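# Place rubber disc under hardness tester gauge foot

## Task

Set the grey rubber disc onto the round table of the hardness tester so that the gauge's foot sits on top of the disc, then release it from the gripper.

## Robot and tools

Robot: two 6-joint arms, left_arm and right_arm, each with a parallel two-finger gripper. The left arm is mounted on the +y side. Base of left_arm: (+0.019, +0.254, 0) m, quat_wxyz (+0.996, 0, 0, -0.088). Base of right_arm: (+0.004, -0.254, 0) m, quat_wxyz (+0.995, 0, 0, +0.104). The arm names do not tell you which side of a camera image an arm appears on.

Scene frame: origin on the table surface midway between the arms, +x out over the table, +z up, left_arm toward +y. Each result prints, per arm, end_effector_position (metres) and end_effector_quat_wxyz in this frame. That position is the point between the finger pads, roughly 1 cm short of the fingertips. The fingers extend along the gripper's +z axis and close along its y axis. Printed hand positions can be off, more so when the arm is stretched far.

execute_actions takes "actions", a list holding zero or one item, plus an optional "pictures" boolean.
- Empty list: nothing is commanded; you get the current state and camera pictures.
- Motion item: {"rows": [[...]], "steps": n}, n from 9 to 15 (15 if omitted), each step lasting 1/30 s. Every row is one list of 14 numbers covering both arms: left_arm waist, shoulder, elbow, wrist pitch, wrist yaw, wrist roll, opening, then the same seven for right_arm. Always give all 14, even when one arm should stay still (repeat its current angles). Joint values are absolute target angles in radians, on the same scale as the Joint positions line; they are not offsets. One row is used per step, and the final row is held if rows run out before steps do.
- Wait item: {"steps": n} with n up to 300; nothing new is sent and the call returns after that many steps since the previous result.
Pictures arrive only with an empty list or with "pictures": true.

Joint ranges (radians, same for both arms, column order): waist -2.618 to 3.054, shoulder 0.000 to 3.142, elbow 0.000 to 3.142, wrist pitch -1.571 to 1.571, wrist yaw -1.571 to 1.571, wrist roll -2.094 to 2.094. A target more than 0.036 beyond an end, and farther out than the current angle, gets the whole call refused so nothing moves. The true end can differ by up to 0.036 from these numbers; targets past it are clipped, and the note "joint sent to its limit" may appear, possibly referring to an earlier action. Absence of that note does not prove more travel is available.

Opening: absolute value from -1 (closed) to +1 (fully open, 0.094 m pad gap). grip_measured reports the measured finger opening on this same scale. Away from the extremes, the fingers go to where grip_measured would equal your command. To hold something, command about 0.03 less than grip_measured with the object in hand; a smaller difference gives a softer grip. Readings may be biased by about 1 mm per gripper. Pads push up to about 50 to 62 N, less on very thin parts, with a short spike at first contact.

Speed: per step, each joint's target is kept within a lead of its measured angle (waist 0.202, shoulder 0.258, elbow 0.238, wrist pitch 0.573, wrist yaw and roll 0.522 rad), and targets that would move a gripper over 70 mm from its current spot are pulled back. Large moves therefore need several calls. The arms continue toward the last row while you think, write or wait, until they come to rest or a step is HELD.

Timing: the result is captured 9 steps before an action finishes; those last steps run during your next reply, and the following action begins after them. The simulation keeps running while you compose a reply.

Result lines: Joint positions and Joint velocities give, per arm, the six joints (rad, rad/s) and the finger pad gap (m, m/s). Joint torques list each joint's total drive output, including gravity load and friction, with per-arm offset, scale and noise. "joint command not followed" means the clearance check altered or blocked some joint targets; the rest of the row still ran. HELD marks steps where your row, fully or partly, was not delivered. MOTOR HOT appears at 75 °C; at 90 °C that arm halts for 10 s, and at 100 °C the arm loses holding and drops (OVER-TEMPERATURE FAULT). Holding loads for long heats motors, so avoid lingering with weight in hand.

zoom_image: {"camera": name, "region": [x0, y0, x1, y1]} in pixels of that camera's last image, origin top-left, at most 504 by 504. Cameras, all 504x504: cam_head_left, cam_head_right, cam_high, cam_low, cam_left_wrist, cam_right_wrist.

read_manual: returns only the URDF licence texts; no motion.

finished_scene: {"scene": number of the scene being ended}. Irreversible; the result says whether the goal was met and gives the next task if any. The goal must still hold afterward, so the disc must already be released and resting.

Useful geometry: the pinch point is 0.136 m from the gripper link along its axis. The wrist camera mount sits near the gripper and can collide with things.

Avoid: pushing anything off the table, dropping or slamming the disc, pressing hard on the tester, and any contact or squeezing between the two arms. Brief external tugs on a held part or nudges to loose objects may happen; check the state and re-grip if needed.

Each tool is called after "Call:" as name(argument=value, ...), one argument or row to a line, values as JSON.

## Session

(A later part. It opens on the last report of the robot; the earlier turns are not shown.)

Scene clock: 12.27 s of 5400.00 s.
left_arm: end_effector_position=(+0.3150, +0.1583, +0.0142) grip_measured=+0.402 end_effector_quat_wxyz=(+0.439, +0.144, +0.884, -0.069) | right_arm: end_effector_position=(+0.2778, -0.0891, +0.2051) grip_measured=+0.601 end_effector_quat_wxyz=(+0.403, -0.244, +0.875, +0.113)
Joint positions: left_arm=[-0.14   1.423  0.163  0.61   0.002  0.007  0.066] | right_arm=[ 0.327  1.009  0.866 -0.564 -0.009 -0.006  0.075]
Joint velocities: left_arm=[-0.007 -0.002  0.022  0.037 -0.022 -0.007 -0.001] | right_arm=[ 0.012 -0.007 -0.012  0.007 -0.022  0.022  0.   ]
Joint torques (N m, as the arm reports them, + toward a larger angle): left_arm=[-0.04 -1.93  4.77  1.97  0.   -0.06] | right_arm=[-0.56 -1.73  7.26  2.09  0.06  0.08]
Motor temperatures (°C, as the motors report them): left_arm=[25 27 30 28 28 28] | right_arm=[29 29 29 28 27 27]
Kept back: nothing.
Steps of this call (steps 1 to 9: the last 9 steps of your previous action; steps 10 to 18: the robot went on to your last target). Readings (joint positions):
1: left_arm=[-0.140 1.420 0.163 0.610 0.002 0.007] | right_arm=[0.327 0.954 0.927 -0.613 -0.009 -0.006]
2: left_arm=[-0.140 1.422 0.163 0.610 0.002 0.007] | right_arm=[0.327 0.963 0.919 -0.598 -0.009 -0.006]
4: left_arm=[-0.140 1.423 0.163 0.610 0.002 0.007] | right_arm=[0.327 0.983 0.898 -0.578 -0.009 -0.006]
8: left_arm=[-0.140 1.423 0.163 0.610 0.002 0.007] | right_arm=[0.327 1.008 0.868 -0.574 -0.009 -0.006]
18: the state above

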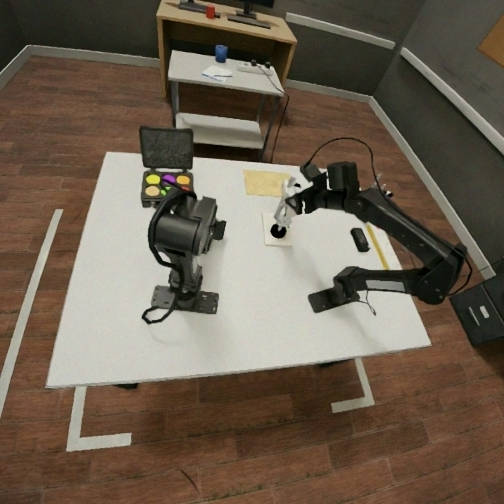

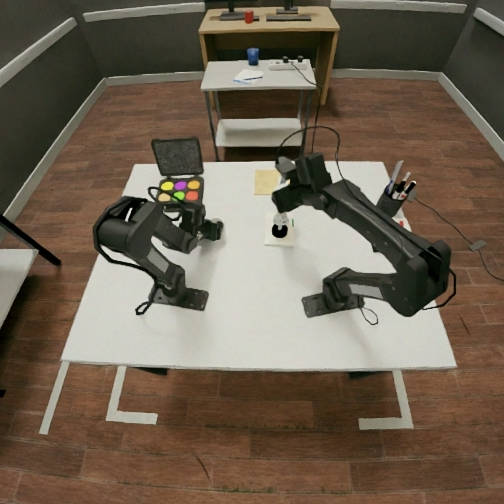

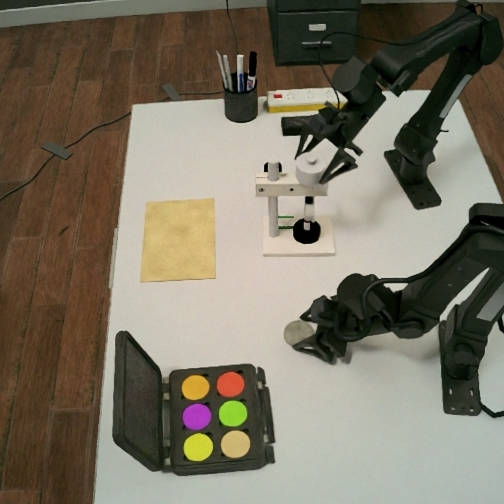

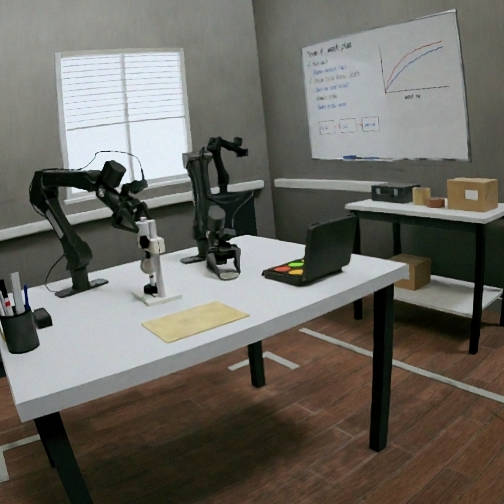

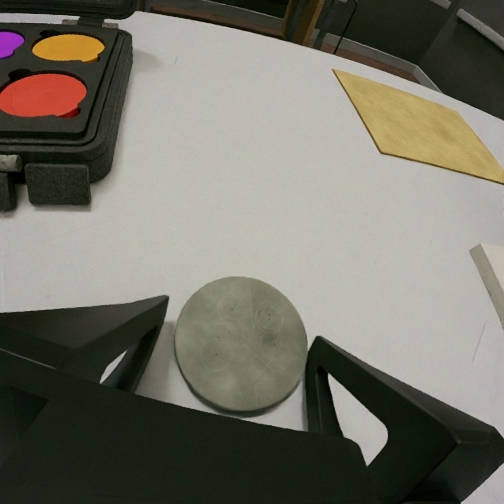

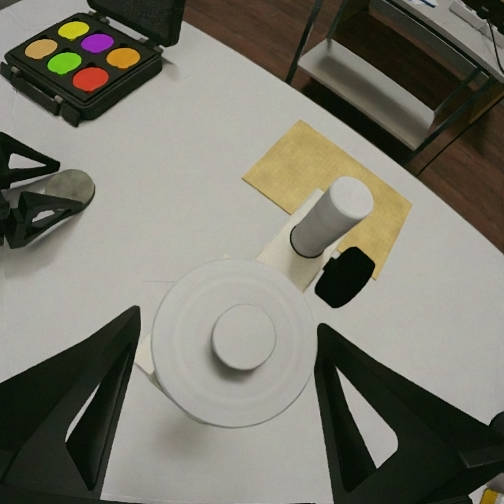

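Call:
execute_actions(
  actions=[
    {"rows":[[-0.15,1.445,0.185,0.61,0,0,0.4,0.313,1.02,0.885,-0.53,0,0,0.6],[-0.15,1.45,0.19,0.61,0,0,0.4,0.313,1.025,0.89,-0.53,0,0,0.6],[-0.153,1.46,0.198,0.61,0,0,0.4,0.313,1.03,0.9,-0.53,0,0,0.6],[-0.153,1.465,0.198,0.61,0,0,0.4,0.313,1.035,0.9,-0.53,0,0,0.5],[-0.153,1.475,0.198,0.61,0,0,0.4,0.313,1.045,0.9,-0.53,0,0,0.45],[-0.153,1.485,0.198,0.61,0,0,0.35,0.313,1.045,0.9,-0.53,0,0,0.4]],"steps":12},
  ],
)

Call:
execute_actions(
  actions=[
    {"steps":12},
  ],
  pictures=true,
)

Call:
zoom_image(
  camera="cam_low",
  region=[110, 180, 270, 310],
)

Scene clock: 13.10 s of 5400.00 s.
left_arm: end_effector_position=(+0.3151, +0.1581, +0.0132) grip_measured=+0.402 end_effector_quat_wxyz=(+0.437, +0.144, +0.885, -0.069) | right_arm: end_effector_position=(+0.2789, -0.0905, +0.2053) grip_measured=+0.601 end_effector_quat_wxyz=(+0.404, -0.242, +0.875, +0.112)
Joint positions: left_arm=[-0.14   1.429  0.164  0.611  0.002  0.007  0.066] | right_arm=[ 0.322  1.009  0.866 -0.563 -0.009 -0.006  0.075]
Joint velocities: left_arm=[-0.027  0.183  0.066 -0.022 -0.037  0.007 -0.   ] | right_arm=[-0.061  0.007  0.002  0.051  0.007  0.007  0.   ]
Joint torques (N m, as the arm reports them, + toward a larger angle): left_arm=[-0.74 -1.71  6.77  1.96 -0.03 -0.07] | right_arm=[-0.51 -0.04  9.35  2.08  0.06  0.08]
Motor temperatures (°C, as the motors report them): left_arm=[25 27 30 29 28 28] | right_arm=[29 29 29 29 27 27]
Steps of this call (steps 1 to 15: the robot went on to your last target; steps 16 to 22: nothing new was sent; steps 23 to 25: the first 3 steps of this action). Readings (joint positions):
23: left_arm=[-0.140 1.423 0.163 0.610 0.002 0.007] | right_arm=[0.326 1.009 0.866 -0.563 -0.009 -0.006]
24: left_arm=[-0.140 1.425 0.163 0.610 0.002 0.007] | right_arm=[0.324 1.009 0.866 -0.563 -0.009 -0.006]
25: the state above

Scene clock: 13.50 s of 5400.00 s.
left_arm: end_effector_position=(+0.3186, +0.1564, +0.0110) grip_measured=+0.352 end_effector_quat_wxyz=(+0.436, +0.145, +0.886, -0.069) | right_arm: end_effector_position=(+0.2817, -0.0896, +0.1973) grip_measured=+0.401 end_effector_quat_wxyz=(+0.393, -0.242, +0.880, +0.109)
Joint positions: left_arm=[-0.142  1.464  0.177  0.63   0.001  0.007  0.064] | right_arm=[ 0.32   1.038  0.866 -0.56  -0.009 -0.006  0.066]
Joint velocities: left_arm=[ 0.002 -0.002 -0.007 -0.007  0.037 -0.037  0.001] | right_arm=[ 0.012 -0.002 -0.027  0.007  0.022  0.051 -0.   ]
Joint torques (N m, as the arm reports them, + toward a larger angle): left_arm=[-0.81 -1.71  5.65  1.77  0.01 -0.07] | right_arm=[-0.56 -1.35  9.41  2.06  0.06  0.08]
Motor temperatures (°C, as the motors report them): left_arm=[25 27 30 29 28 28] | right_arm=[29 29 30 29 27 27]
Kept back: nothing.
Steps of this call (steps 1 to 9: the last 9 steps of your previous action; steps 10 to 12: the robot went on to your last target). Readings (joint positions):
1: left_arm=[-0.141 1.437 0.167 0.611 0.002 0.007] | right_arm=[0.321 1.011 0.866 -0.562 -0.009 -0.006]
2: left_arm=[-0.142 1.445 0.169 0.615 0.002 0.007] | right_arm=[0.320 1.014 0.866 -0.561 -0.009 -0.006]
4: left_arm=[-0.142 1.457 0.175 0.623 0.001 0.007] | right_arm=[0.320 1.027 0.866 -0.560 -0.009 -0.006]
8: left_arm=[-0.142 1.464 0.177 0.629 0.001 0.007] | right_arm=[0.320 1.038 0.866 -0.560 -0.009 -0.006]
12: the state above

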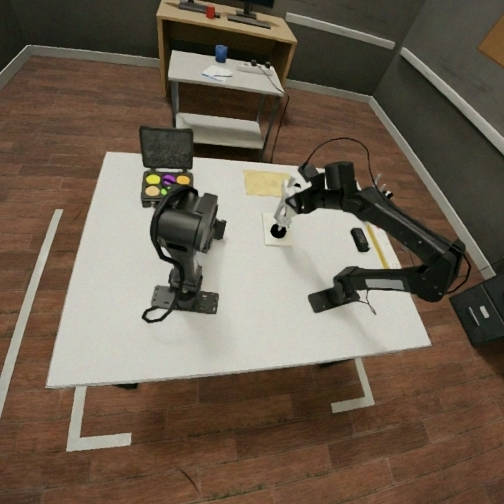

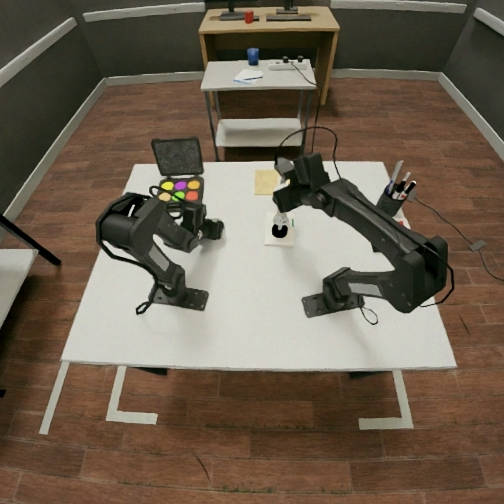

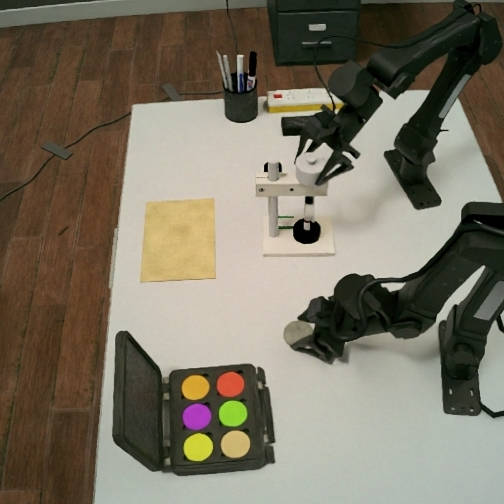

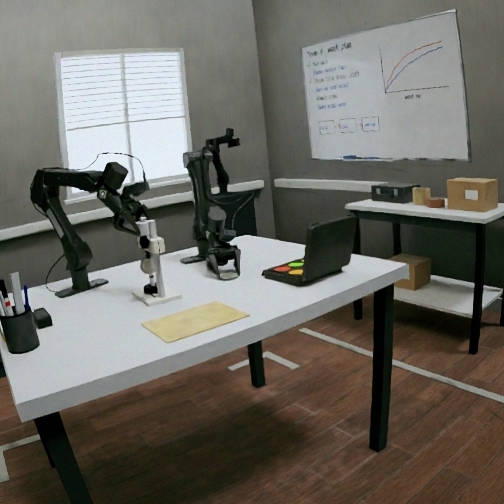

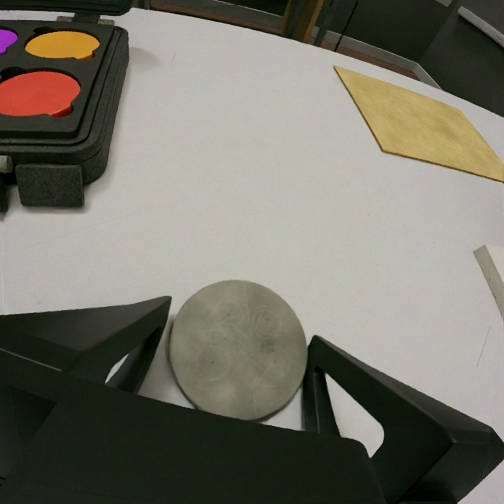

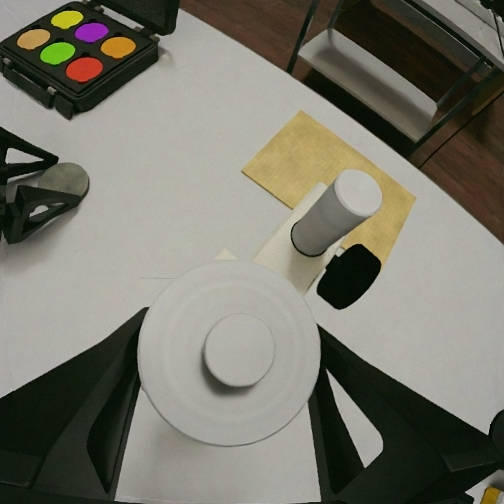

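Region (110, 180, 270, 310) of cam_low's 504x504 image, scaled by 3.150, with more detail than that image has; it fills the top 410 rows of this view, and the rest is white.

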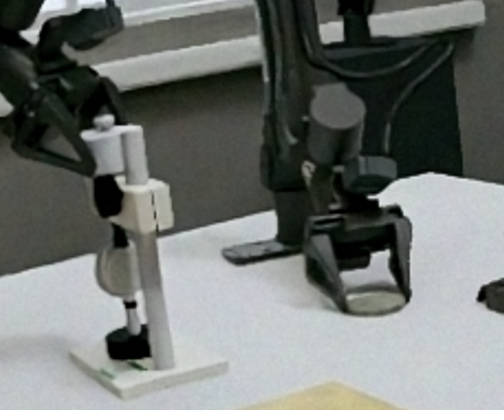

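Call:
execute_actions(
  actions=[
    {"rows":[[-0.145,1.475,0.198,0.625,0,0,0.32,0.313,1.045,0.92,-0.53,0,0,0.4],[-0.145,1.475,0.198,0.625,0,0,0.29,0.313,1.045,0.92,-0.53,0,0,0.38],[-0.145,1.475,0.198,0.625,0,0,0.26,0.313,1.045,0.92,-0.53,0,0,0.35],[-0.145,1.475,0.198,0.625,0,0,0.23,0.313,1.045,0.92,-0.53,0,0,0.32],[-0.145,1.475,0.198,0.625,0,0,0.21,0.313,1.045,0.92,-0.53,0,0,0.29],[-0.145,1.475,0.198,0.625,0,0,0.19,0.313,1.045,0.92,-0.53,0,0,0.26],[-0.145,1.475,0.198,0.625,0,0,0.17,0.313,1.045,0.92,-0.53,0,0,0.23],[-0.145,1.475,0.198,0.625,0,0,0.15,0.313,1.045,0.92,-0.53,0,0,0.2],[-0.145,1.475,0.198,0.625,0,0,0.13,0.313,1.045,0.92,-0.53,0,0,0.17],[-0.145,1.475,0.198,0.625,0,0,0.11,0.313,1.045,0.92,-0.53,0,0,0.14],[-0.145,1.475,0.198,0.625,0,0,0.09,0.313,1.045,0.92,-0.53,0,0,0.11],[-0.145,1.475,0.198,0.625,0,0,0.07,0.313,1.045,0.92,-0.53,0,0,0.08],[-0.145,1.475,0.198,0.625,0,0,0.05,0.313,1.045,0.92,-0.53,0,0,0.05]],"steps":15},
  ],
)

Call:
execute_actions(
  actions=[
    {"steps":12},
  ],
)

Scene clock: 15.97 s of 5400.00 s.
left_arm: end_effector_position=(+0.3188, +0.1564, +0.0112) grip_measured=+0.237 end_effector_quat_wxyz=(+0.436, +0.145, +0.885, -0.069) | right_arm: end_effector_position=(+0.2831, -0.0871, +0.2050) grip_measured=+0.275 end_effector_quat_wxyz=(+0.399, -0.243, +0.876, +0.115)
Joint positions: left_arm=[-0.142  1.464  0.177  0.631  0.001  0.007  0.058] | right_arm=[ 0.32   1.038  0.884 -0.56  -0.017 -0.005  0.06 ]
Joint velocities: left_arm=[-0.007  0.012  0.002  0.051 -0.007  0.007 -0.   ] | right_arm=[ 0.002 -0.002 -0.012  0.007 -0.066 -0.007 -0.027]
Joint torques (N m, as the arm reports them, + toward a larger angle): left_arm=[-0.23 -2.45  5.62  1.89  0.01 -0.07] | right_arm=[-0.62 -1.57  9.66  2.04  0.33  0.07]
Motor temperatures (°C, as the motors report them): left_arm=[25 27 30 29 28 28] | right_arm=[29 29 30 29 27 27]
Steps of this call (steps 1 to 30: the robot went on to your last target; steps 31 to 68: nothing new was sent; steps 69 to 74: the first 6 steps of this action). Readings (joint positions):
69: left_arm=[-0.142 1.464 0.177 0.631 0.001 0.007] | right_arm=[0.320 1.038 0.868 -0.560 -0.009 -0.006]
70: left_arm=[-0.142 1.464 0.177 0.631 0.001 0.007] | right_arm=[0.320 1.038 0.872 -0.560 -0.009 -0.006]
72: left_arm=[-0.142 1.464 0.177 0.631 0.001 0.007] | right_arm=[0.320 1.038 0.881 -0.560 -0.010 -0.006]
74: the state above

Scene clock: 16.37 s of 5400.00 s.
left_arm: end_effector_position=(+0.3188, +0.1564, +0.0112) grip_measured=+0.237 end_effector_quat_wxyz=(+0.436, +0.145, +0.885, -0.069) | right_arm: end_effector_position=(+0.2829, -0.0866, +0.2051) grip_measured=+0.225 end_effector_quat_wxyz=(+0.399, -0.244, +0.876, +0.116)
Joint positions: left_arm=[-0.142  1.464  0.177  0.631  0.001  0.007  0.058] | right_arm=[ 0.32   1.038  0.884 -0.559 -0.02  -0.005  0.058]
Joint velocities: left_arm=[-0.012 -0.012  0.012  0.081 -0.007  0.051  0.   ] | right_arm=[-0.002  0.012 -0.017  0.007 -0.051  0.007 -0.   ]
Joint torques (N m, as the arm reports them, + toward a larger angle): left_arm=[-0.22 -2.43  5.64  1.9   0.01 -0.07] | right_arm=[-0.55 -1.45  9.53  2.05  0.19  0.05]
Motor temperatures (°C, as the motors report them): left_arm=[25 27 30 29 28 28] | right_arm=[29 29 30 29 28 27]
Kept back: nothing.
Steps of this call (steps 1 to 9: the last 9 steps of your previous action; steps 10 to 12: the robot went on to your last target). Readings (joint positions):
1: left_arm=[-0.142 1.464 0.177 0.631 0.001 0.007] | right_arm=[0.320 1.038 0.884 -0.560 -0.020 -0.005]
2: left_arm=[-0.142 1.464 0.177 0.631 0.001 0.007] | right_arm=[0.320 1.038 0.884 -0.560 -0.020 -0.005]
4: left_arm=[-0.142 1.464 0.177 0.631 0.001 0.007] | right_arm=[0.320 1.038 0.884 -0.559 -0.020 -0.005]
8: left_arm=[-0.142 1.464 0.177 0.631 0.001 0.007] | right_arm=[0.320 1.038 0.884 -0.559 -0.020 -0.005]
12: the state above

Call:
execute_actions(
  actions=[
    {"rows":[[-0.145,1.44,0.21,0.62,0,0,0.19,0.322,1.043,0.93,-0.525,-0.01,0,0.15],[-0.145,1.41,0.22,0.59,0,0,0.19,0.322,1.041,0.94,-0.52,-0.01,0,0.15],[-0.145,1.38,0.23,0.55,0,0,0.19,0.322,1.039,0.95,-0.515,-0.01,0,0.15],[-0.145,1.35,0.24,0.5,0,0,0.19,0.322,1.037,0.96,-0.51,-0.01,0,0.15],[-0.17,1.32,0.25,0.45,0,0,0.19,0.322,1.035,0.97,-0.505,-0.01,0,0.15],[-0.21,1.29,0.26,0.4,0,0,0.19,0.322,1.033,0.98,-0.5,-0.01,0,0.15],[-0.26,1.26,0.27,0.36,0,0,0.19,0.322,1.031,0.99,-0.5,-0.01,0,0.15],[-0.32,1.23,0.28,0.32,0,0,0.19,0.322,1.029,1.0,-0.5,-0.01,0,0.15],[-0.39,1.2,0.29,0.28,0,0,0.19,0.322,1.027,1.0,-0.5,-0.01,0,0.15],[-0.46,1.17,0.295,0.24,0,0,0.19,0.322,1.025,1.0,-0.5,-0.01,0,0.15],[-0.53,1.14,0.295,0.21,0,0,0.19,0.322,1.025,1.0,-0.5,-0.01,0,0.15],[-0.6,1.12,0.295,0.2,0,0,0.19,0.322,1.025,1.0,-0.5,-0.01,0,0.15],[-0.66,1.11,0.295,0.2,0,0,0.19,0.322,1.025,1.0,-0.5,-0.01,0,0.15],[-0.71,1.11,0.295,0.2,0,0,0.19,0.322,1.025,1.0,-0.5,-0.01,0,0.15],[-0.743,1.11,0.295,0.2,0,0,0.19,0.322,1.025,1.0,-0.5,-0.01,0,0.15]],"steps":15},
  ],
)

Call:
execute_actions(
  actions=[
    {"steps":20},
  ],
  pictures=true,
)

Call:
zoom_image(
  camera="cam_low",
  region=[110, 180, 270, 310],
)

Scene clock: 17.57 s of 5400.00 s.
left_arm: end_effector_position=(+0.3233, +0.1505, +0.0313) grip_measured=+0.237 end_effector_quat_wxyz=(+0.449, +0.150, +0.878, -0.073) | right_arm: end_effector_position=(+0.2833, -0.0861, +0.2082) grip_measured=+0.225 end_effector_quat_wxyz=(+0.398, -0.244, +0.877, +0.116)
Joint positions: left_arm=[-0.158  1.366  0.21   0.529 -0.003  0.007  0.058] | right_arm=[ 0.32   1.044  0.902 -0.575 -0.02  -0.005  0.058]
Joint velocities: left_arm=[-0.496 -0.93   0.325 -0.886 -0.125 -0.007 -0.002] | right_arm=[ 0.007  0.076  0.139 -0.154  0.022  0.007  0.001]
Joint torques (N m, as the arm reports them, + toward a larger angle): left_arm=[-1.82 -4.65  6.67  1.95  0.28  0.01] | right_arm=[ 0.14 -3.43 11.9   2.7   0.07  0.08]
Motor temperatures (°C, as the motors report them): left_arm=[25 27 31 29 28 28] | right_arm=[29 29 31 29 28 27]
Steps of this call (steps 1 to 15: the robot went on to your last target; steps 16 to 30: nothing new was sent; steps 31 to 36: the first 6 steps of this action). Readings (joint positions):
31: left_arm=[-0.142 1.464 0.177 0.631 0.001 0.007] | right_arm=[0.320 1.038 0.884 -0.559 -0.020 -0.005]
32: left_arm=[-0.142 1.459 0.180 0.624 0.001 0.007] | right_arm=[0.320 1.038 0.885 -0.559 -0.020 -0.005]
34: left_arm=[-0.142 1.424 0.191 0.585 0.001 0.007] | right_arm=[0.320 1.040 0.892 -0.565 -0.020 -0.005]
36: the state above

Scene clock: 18.23 s of 5400.00 s.
left_arm: end_effector_position=(+0.2108, +0.0046, +0.0670) grip_measured=+0.237 end_effector_quat_wxyz=(+0.406, +0.397, +0.797, -0.203) | right_arm: end_effector_position=(+0.2833, -0.0861, +0.2094) grip_measured=+0.225 end_effector_quat_wxyz=(+0.393, -0.245, +0.879, +0.115)
Joint positions: left_arm=[-0.738  1.126  0.278  0.22   0.01   0.006  0.058] | right_arm=[ 0.32   1.053  0.919 -0.594 -0.02  -0.005  0.058]
Joint velocities: left_arm=[-0.012 -0.002  0.012 -0.11  -0.022 -0.051  0.001] | right_arm=[ 0.007 -0.002  0.002  0.022  0.037  0.037 -0.   ]
Joint torques (N m, as the arm reports them, + toward a larger angle): left_arm=[-0.41 -3.16  6.97  1.84 -0.08 -0.06] | right_arm=[ 0.14 -4.56 12.8   2.69  0.07  0.08]
Motor temperatures (°C, as the motors report them): left_arm=[25 27 31 29 28 28] | right_arm=[29 29 31 29 28 27]
Kept back: nothing.
Steps of this call (steps 1 to 9: the last 9 steps of your previous action; steps 10 to 20: the robot went on to your last target). Readings (joint positions):
1: left_arm=[-0.184 1.334 0.222 0.499 -0.007 0.006] | right_arm=[0.320 1.046 0.907 -0.580 -0.020 -0.005]
2: left_arm=[-0.224 1.302 0.235 0.468 -0.010 0.006] | right_arm=[0.320 1.049 0.912 -0.586 -0.020 -0.005]
4: left_arm=[-0.339 1.240 0.259 0.405 -0.014 0.006] | right_arm=[0.320 1.052 0.918 -0.593 -0.020 -0.005]
8: left_arm=[-0.613 1.138 0.278 0.312 -0.005 0.006] | right_arm=[0.320 1.053 0.919 -0.594 -0.020 -0.005]
20: the state above

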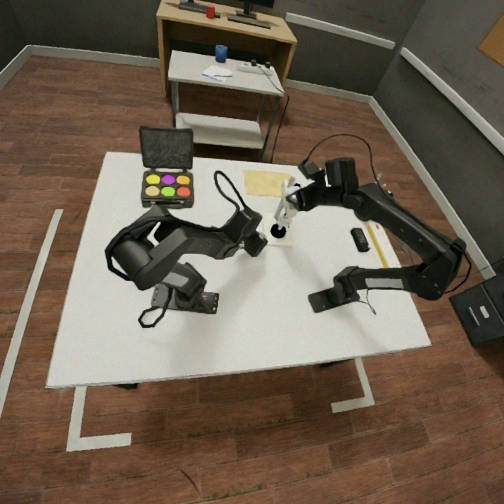

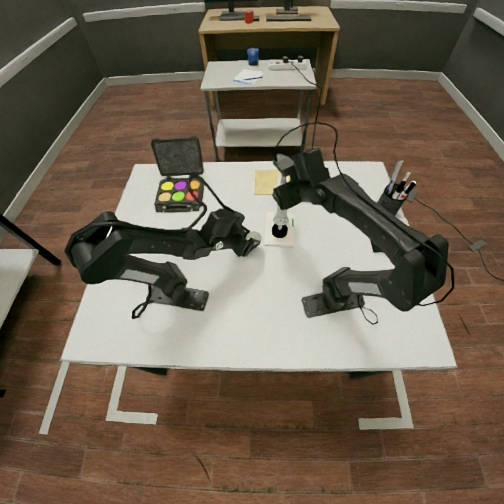

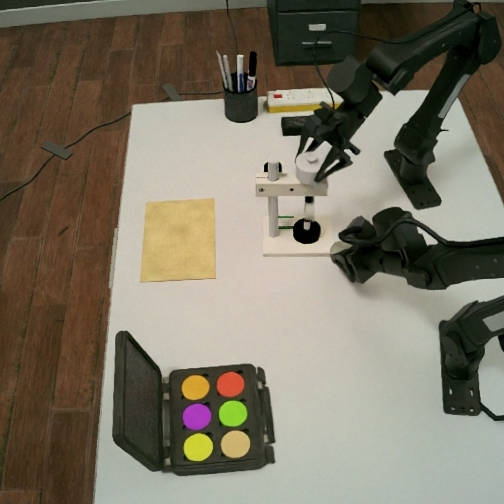

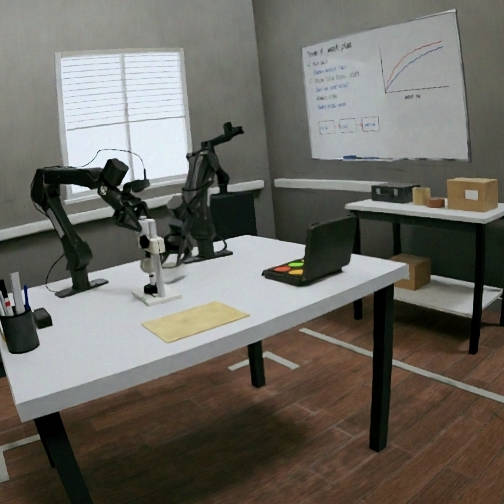

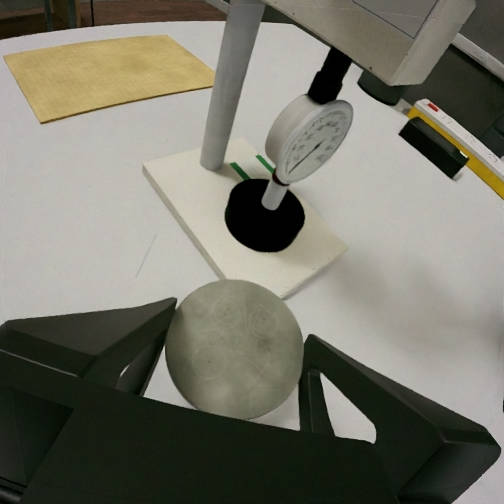

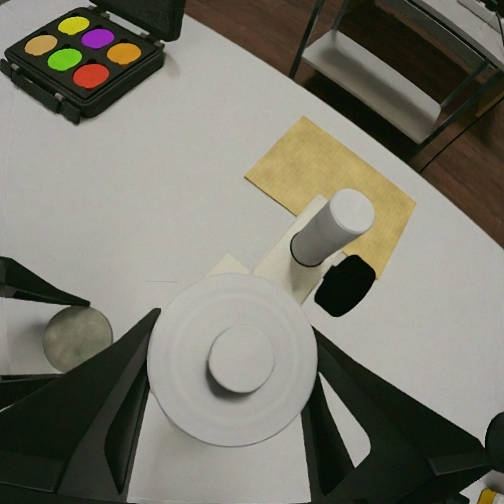

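Region (110, 180, 270, 310) of cam_low's 504x504 image, scaled by 3.150, with more detail than that image has; it fills the top 410 rows of this view, and the rest is white.

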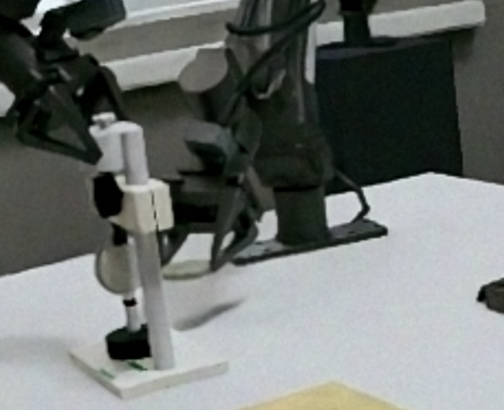

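Call:
execute_actions(
  actions=[
    {"rows":[[-0.735,1.15,0.31,0.24,0,0,0.19,0.322,1.024,1.005,-0.497,-0.01,0,0.15],[-0.735,1.18,0.325,0.26,0,0,0.19,0.322,1.023,1.01,-0.494,-0.01,0,0.15],[-0.735,1.21,0.34,0.28,0,0,0.19,0.322,1.022,1.016,-0.491,-0.01,0,0.15],[-0.735,1.24,0.352,0.3,0,0,0.19,0.322,1.021,1.022,-0.488,-0.01,0,0.15],[-0.735,1.27,0.364,0.32,0,0,0.19,0.322,1.02,1.028,-0.485,-0.01,0,0.15],[-0.735,1.30,0.376,0.34,0,0,0.19,0.322,1.019,1.034,-0.482,-0.01,0,0.15],[-0.735,1.33,0.39,0.36,0,0,0.19,0.322,1.018,1.04,-0.479,-0.01,0,0.15],[-0.735,1.36,0.402,0.38,0,0,0.19,0.322,1.017,1.046,-0.476,-0.01,0,0.15],[-0.735,1.39,0.415,0.38,0,0,0.19,0.322,1.016,1.052,-0.473,-0.01,0,0.15],[-0.735,1.42,0.428,0.38,0,0,0.19,0.322,1.014,1.058,-0.47,-0.01,0,0.15],[-0.735,1.445,0.44,0.38,0,0,0.19,0.322,1.012,1.064,-0.47,-0.01,0,0.15],[-0.735,1.47,0.448,0.38,0,0,0.19,0.322,1.01,1.07,-0.47,-0.01,0,0.15]],"steps":15},
  ],
)

Call:
execute_actions(
  actions=[
    {"steps":18},
  ],
  pictures=true,
)

Call:
zoom_image(
  camera="cam_low",
  region=[110, 200, 220, 310],
)

Scene clock: 19.43 s of 5400.00 s.
left_arm: end_effector_position=(+0.2203, -0.0075, +0.0618) grip_measured=+0.237 end_effector_quat_wxyz=(+0.400, +0.399, +0.801, -0.200) | right_arm: end_effector_position=(+0.2836, -0.0860, +0.2145) grip_measured=+0.225 end_effector_quat_wxyz=(+0.395, -0.244, +0.878, +0.115)
Joint positions: left_arm=[-0.738  1.239  0.326  0.268  0.01   0.006  0.058] | right_arm=[ 0.32   1.053  0.936 -0.606 -0.02  -0.005  0.058]
Joint velocities: left_arm=[-0.002  0.906  0.398  0.476  0.066 -0.037  0.001] | right_arm=[-0.017 -0.017  0.173 -0.125  0.095 -0.022  0.001]
Joint torques (N m, as the arm reports them, + toward a larger angle): left_arm=[ 0.19 -2.14  7.51  2.02 -0.08 -0.06] | right_arm=[ 0.13 -5.04 13.33  3.22  0.07  0.07]
Motor temperatures (°C, as the motors report them): left_arm=[25 27 31 29 28 28] | right_arm=[29 29 32 30 28 27]
Steps of this call (steps 1 to 30: the robot went on to your last target; steps 31 to 36: the first 6 steps of this action). Readings (joint positions):
31: left_arm=[-0.738 1.127 0.278 0.216 0.010 0.006] | right_arm=[0.320 1.053 0.919 -0.594 -0.020 -0.005]
32: left_arm=[-0.738 1.136 0.281 0.221 0.010 0.006] | right_arm=[0.320 1.053 0.920 -0.595 -0.020 -0.005]
34: left_arm=[-0.738 1.178 0.300 0.239 0.010 0.006] | right_arm=[0.320 1.053 0.926 -0.599 -0.020 -0.005]
36: the state above

Scene clock: 20.03 s of 5400.00 s.
left_arm: end_effector_position=(+0.2395, -0.0324, +0.0449) grip_measured=+0.237 end_effector_quat_wxyz=(+0.388, +0.402, +0.806, -0.194) | right_arm: end_effector_position=(+0.2837, -0.0859, +0.2276) grip_measured=+0.225 end_effector_quat_wxyz=(+0.400, -0.244, +0.876, +0.117)
Joint positions: left_arm=[-0.738  1.463  0.421  0.37   0.01   0.006  0.058] | right_arm=[ 0.32   1.053  0.98  -0.639 -0.02  -0.005  0.058]
Joint velocities: left_arm=[ 0.012  0.002 -0.017  0.007 -0.051 -0.022 -0.   ] | right_arm=[ 0.007  0.007 -0.007  0.066  0.022 -0.022 -0.001]
Joint torques (N m, as the arm reports them, + toward a larger angle): left_arm=[ 0.19 -3.84  7.06  2.01 -0.08 -0.06] | right_arm=[ 0.12 -5.78 13.43  3.48  0.07  0.08]
Motor temperatures (°C, as the motors report them): left_arm=[25 27 31 29 28 28] | right_arm=[29 29 32 30 28 27]
Kept back: nothing.
Steps of this call (steps 1 to 9: the last 9 steps of your previous action; steps 10 to 18: the robot went on to your last target). Readings (joint positions):
1: left_arm=[-0.738 1.270 0.340 0.284 0.010 0.006] | right_arm=[0.320 1.053 0.942 -0.611 -0.020 -0.005]
2: left_arm=[-0.738 1.300 0.353 0.301 0.010 0.006] | right_arm=[0.320 1.053 0.948 -0.615 -0.020 -0.005]
4: left_arm=[-0.738 1.360 0.381 0.329 0.010 0.006] | right_arm=[0.320 1.053 0.959 -0.623 -0.020 -0.005]
8: left_arm=[-0.738 1.453 0.420 0.359 0.010 0.006] | right_arm=[0.320 1.053 0.975 -0.636 -0.020 -0.005]
18: the state above

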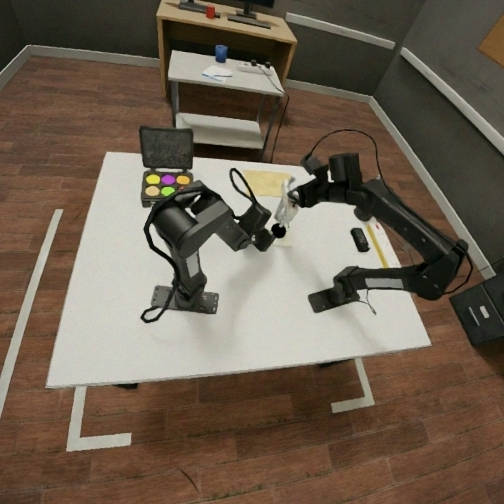

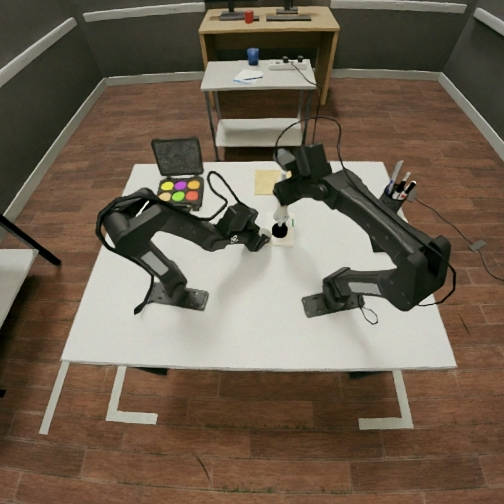

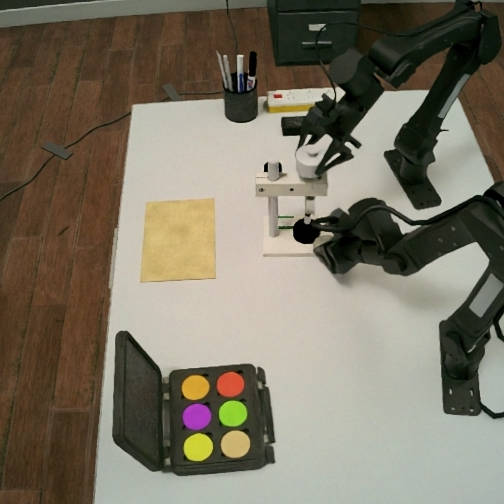

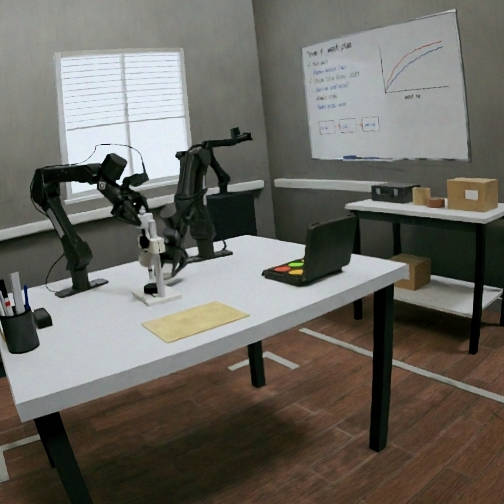

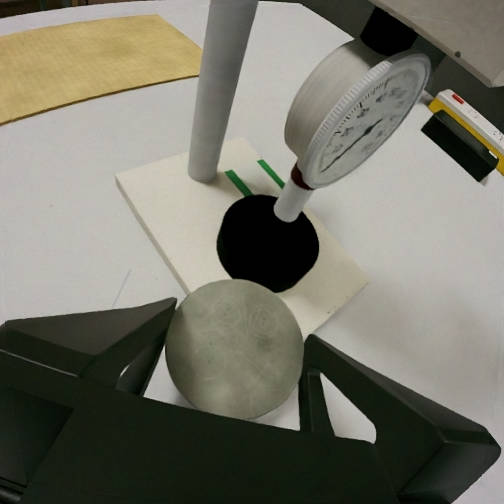

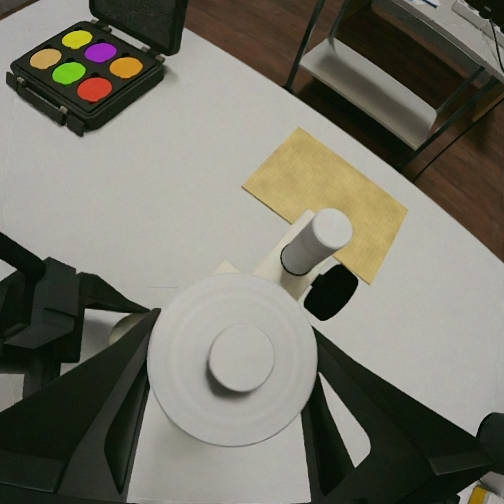

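Region (110, 200, 220, 310) of cam_low's 504x504 image, scaled by 4.582, with more detail than that image has.

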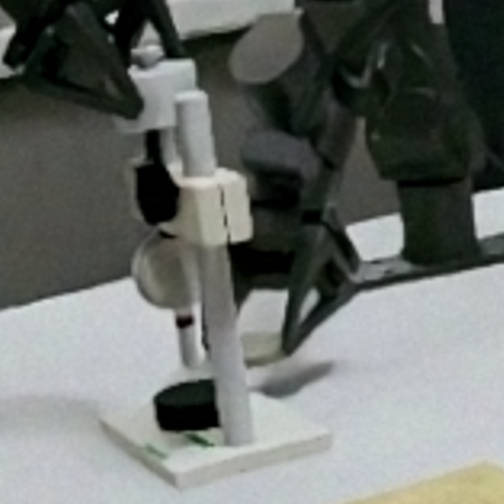

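Call:
execute_actions(
  actions=[
    {"rows":[[-0.735,1.47,0.46,0.395,0,0,0.19,0.322,1.01,1.07,-0.47,-0.01,0,0.15],[-0.735,1.48,0.47,0.4,0,0,0.19,0.322,1.01,1.07,-0.47,-0.01,0,0.15],[-0.735,1.492,0.48,0.4,0,0,0.19,0.322,1.01,1.07,-0.47,-0.01,0,0.15],[-0.735,1.504,0.49,0.4,0,0,0.19,0.322,1.01,1.07,-0.47,-0.01,0,0.15],[-0.735,1.516,0.5,0.405,0,0,0.19,0.322,1.01,1.07,-0.47,-0.01,0,0.15],[-0.735,1.528,0.51,0.405,0,0,0.19,0.322,1.01,1.07,-0.47,-0.01,0,0.15],[-0.735,1.54,0.52,0.405,0,0,0.19,0.322,1.01,1.07,-0.47,-0.01,0,0.15],[-0.735,1.552,0.53,0.405,0,0,0.19,0.322,1.01,1.07,-0.47,-0.01,0,0.15],[-0.735,1.564,0.54,0.405,0,0,0.19,0.322,1.01,1.07,-0.47,-0.01,0,0.15],[-0.735,1.576,0.55,0.405,0,0,0.19,0.322,1.01,1.07,-0.47,-0.01,0,0.15],[-0.735,1.588,0.561,0.405,0,0,0.19,0.322,1.01,1.07,-0.47,-0.01,0,0.15],[-0.735,1.6,0.572,0.405,0,0,0.19,0.322,1.01,1.07,-0.47,-0.01,0,0.15],[-0.735,1.612,0.582,0.405,0,0,0.19,0.322,1.01,1.07,-0.47,-0.01,0,0.15]],"steps":15},
  ],
)

Call:
execute_actions(
  actions=[
    {"steps":16},
  ],
  pictures=true,
)

Call:
zoom_image(
  camera="cam_low",
  region=[110, 200, 220, 310],
)

Call:
zoom_image(
  camera="cam_head_right",
  region=[210, 150, 330, 270],
)

Scene clock: 21.33 s of 5400.00 s.
left_arm: end_effector_position=(+0.2481, -0.0436, +0.0525) grip_measured=+0.237 end_effector_quat_wxyz=(+0.398, +0.399, +0.801, -0.199) | right_arm: end_effector_position=(+0.2837, -0.0859, +0.2276) grip_measured=+0.225 end_effector_quat_wxyz=(+0.400, -0.244, +0.876, +0.117)
Joint positions: left_arm=[-0.738  1.495  0.464  0.384  0.01   0.006  0.058] | right_arm=[ 0.32   1.053  0.98  -0.639 -0.02  -0.005  0.058]
Joint velocities: left_arm=[ 0.007  0.33   0.344  0.198 -0.007 -0.066 -0.   ] | right_arm=[ 0.012 -0.007 -0.017 -0.081 -0.007 -0.022  0.   ]
Joint torques (N m, as the arm reports them, + toward a larger angle): left_arm=[ 0.2  -3.7   6.98  2.04 -0.08 -0.06] | right_arm=[ 0.13 -5.78 13.41  3.48  0.07  0.08]
Motor temperatures (°C, as the motors report them): left_arm=[25 27 31 30 28 28] | right_arm=[29 29 33 31 28 27]
Steps of this call (steps 1 to 15: the robot went on to your last target; steps 16 to 33: nothing new was sent; steps 34 to 39: the first 6 steps of this action). Readings (joint positions):
34: left_arm=[-0.738 1.463 0.421 0.373 0.010 0.006] | right_arm=[0.320 1.053 0.980 -0.639 -0.020 -0.005]
35: left_arm=[-0.738 1.464 0.424 0.373 0.010 0.006] | right_arm=[0.320 1.053 0.980 -0.639 -0.020 -0.005]
37: left_arm=[-0.738 1.474 0.440 0.376 0.010 0.006] | right_arm=[0.320 1.053 0.980 -0.639 -0.020 -0.005]
39: the state above

Scene clock: 21.87 s of 5400.00 s.
left_arm: end_effector_position=(+0.2634, -0.0635, +0.0501) grip_measured=+0.237 end_effector_quat_wxyz=(+0.398, +0.399, +0.802, -0.199) | right_arm: end_effector_position=(+0.2837, -0.0859, +0.2276) grip_measured=+0.225 end_effector_quat_wxyz=(+0.400, -0.244, +0.876, +0.117)
Joint positions: left_arm=[-0.738  1.602  0.555  0.399  0.01   0.006  0.058] | right_arm=[ 0.32   1.053  0.98  -0.639 -0.02  -0.005  0.058]
Joint velocities: left_arm=[ 0.002  0.017  0.007 -0.051 -0.051 -0.007 -0.001] | right_arm=[-0.002 -0.002  0.022  0.022 -0.037 -0.11   0.   ]
Joint torques (N m, as the arm reports them, + toward a larger angle): left_arm=[ 0.21 -4.79  7.26  2.05 -0.08 -0.06] | right_arm=[ 0.14 -5.77 13.41  3.48  0.07  0.07]
Motor temperatures (°C, as the motors report them): left_arm=[25 27 32 30 28 28] | right_arm=[29 29 33 31 28 27]
Kept back: nothing.
Steps of this call (steps 1 to 9: the last 9 steps of your previous action; steps 10 to 16: the robot went on to your last target). Readings (joint positions):
1: left_arm=[-0.738 1.506 0.476 0.388 0.010 0.006] | right_arm=[0.320 1.053 0.980 -0.639 -0.020 -0.005]
2: left_arm=[-0.738 1.518 0.487 0.391 0.010 0.006] | right_arm=[0.320 1.053 0.980 -0.639 -0.020 -0.005]
4: left_arm=[-0.738 1.543 0.508 0.395 0.010 0.006] | right_arm=[0.320 1.053 0.980 -0.639 -0.020 -0.005]
8: left_arm=[-0.738 1.590 0.546 0.397 0.010 0.006] | right_arm=[0.320 1.053 0.980 -0.639 -0.020 -0.005]
16: the state above

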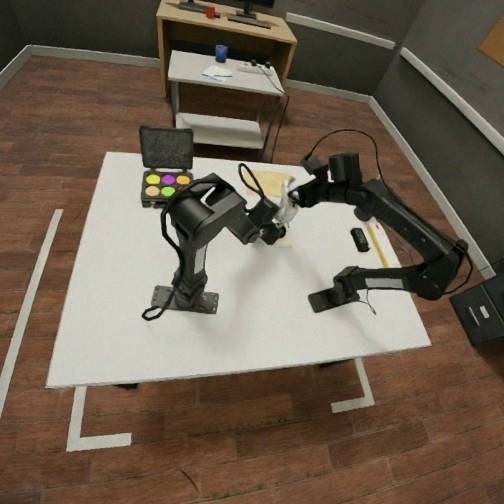

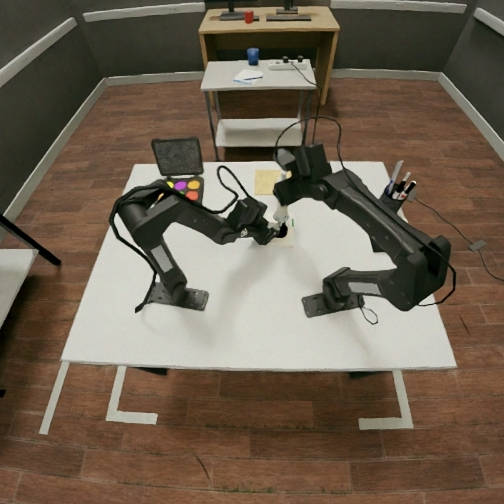

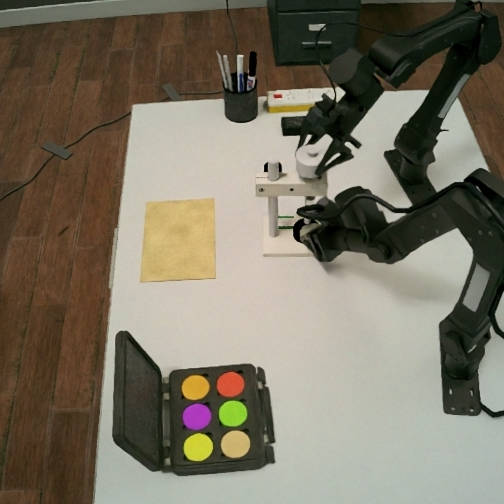

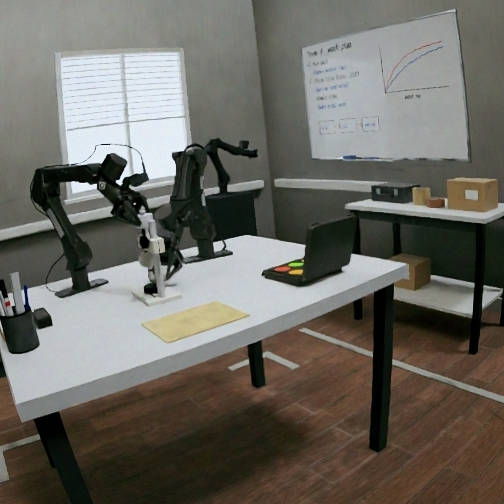

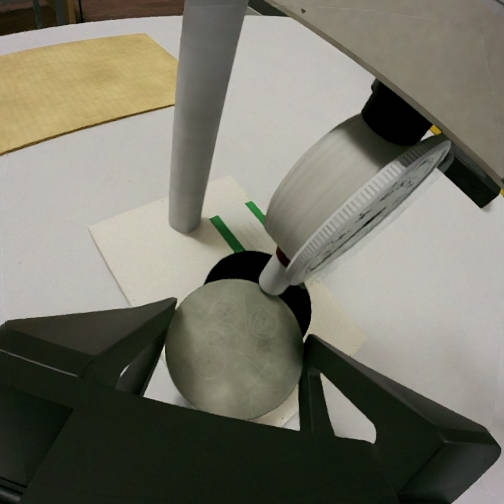

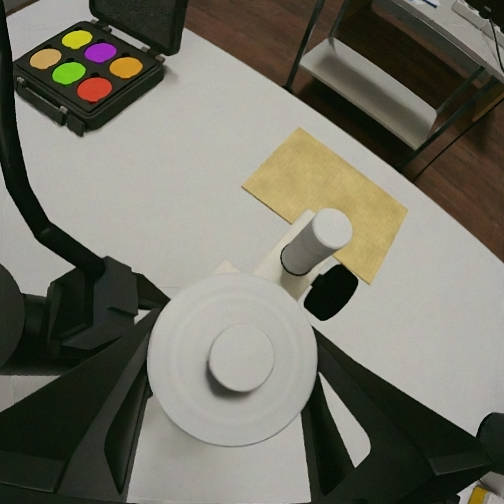

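Region (110, 200, 220, 310) of cam_low's 504x504 image, scaled by 4.582, with more detail than that image has.

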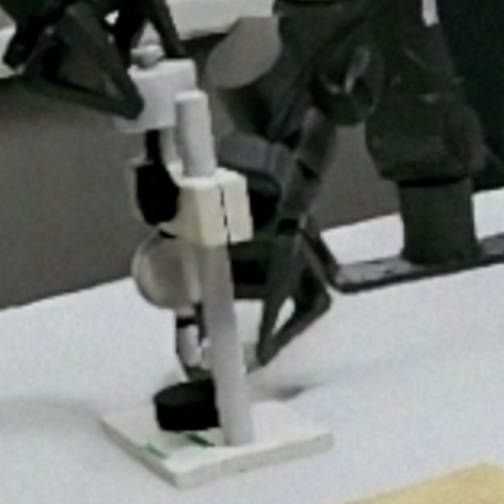

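Region (210, 150, 330, 270) of cam_head_right's 504x504 image, scaled by 4.200, with more detail than that image has.

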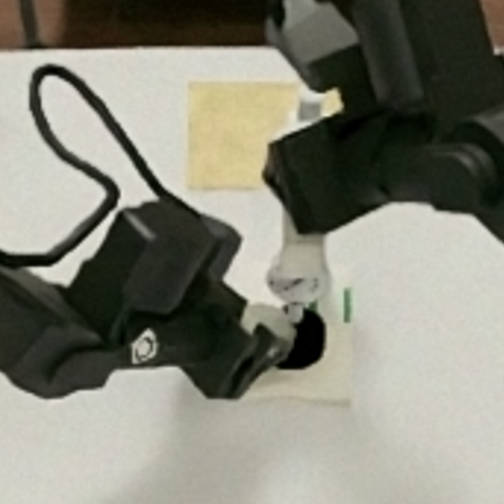

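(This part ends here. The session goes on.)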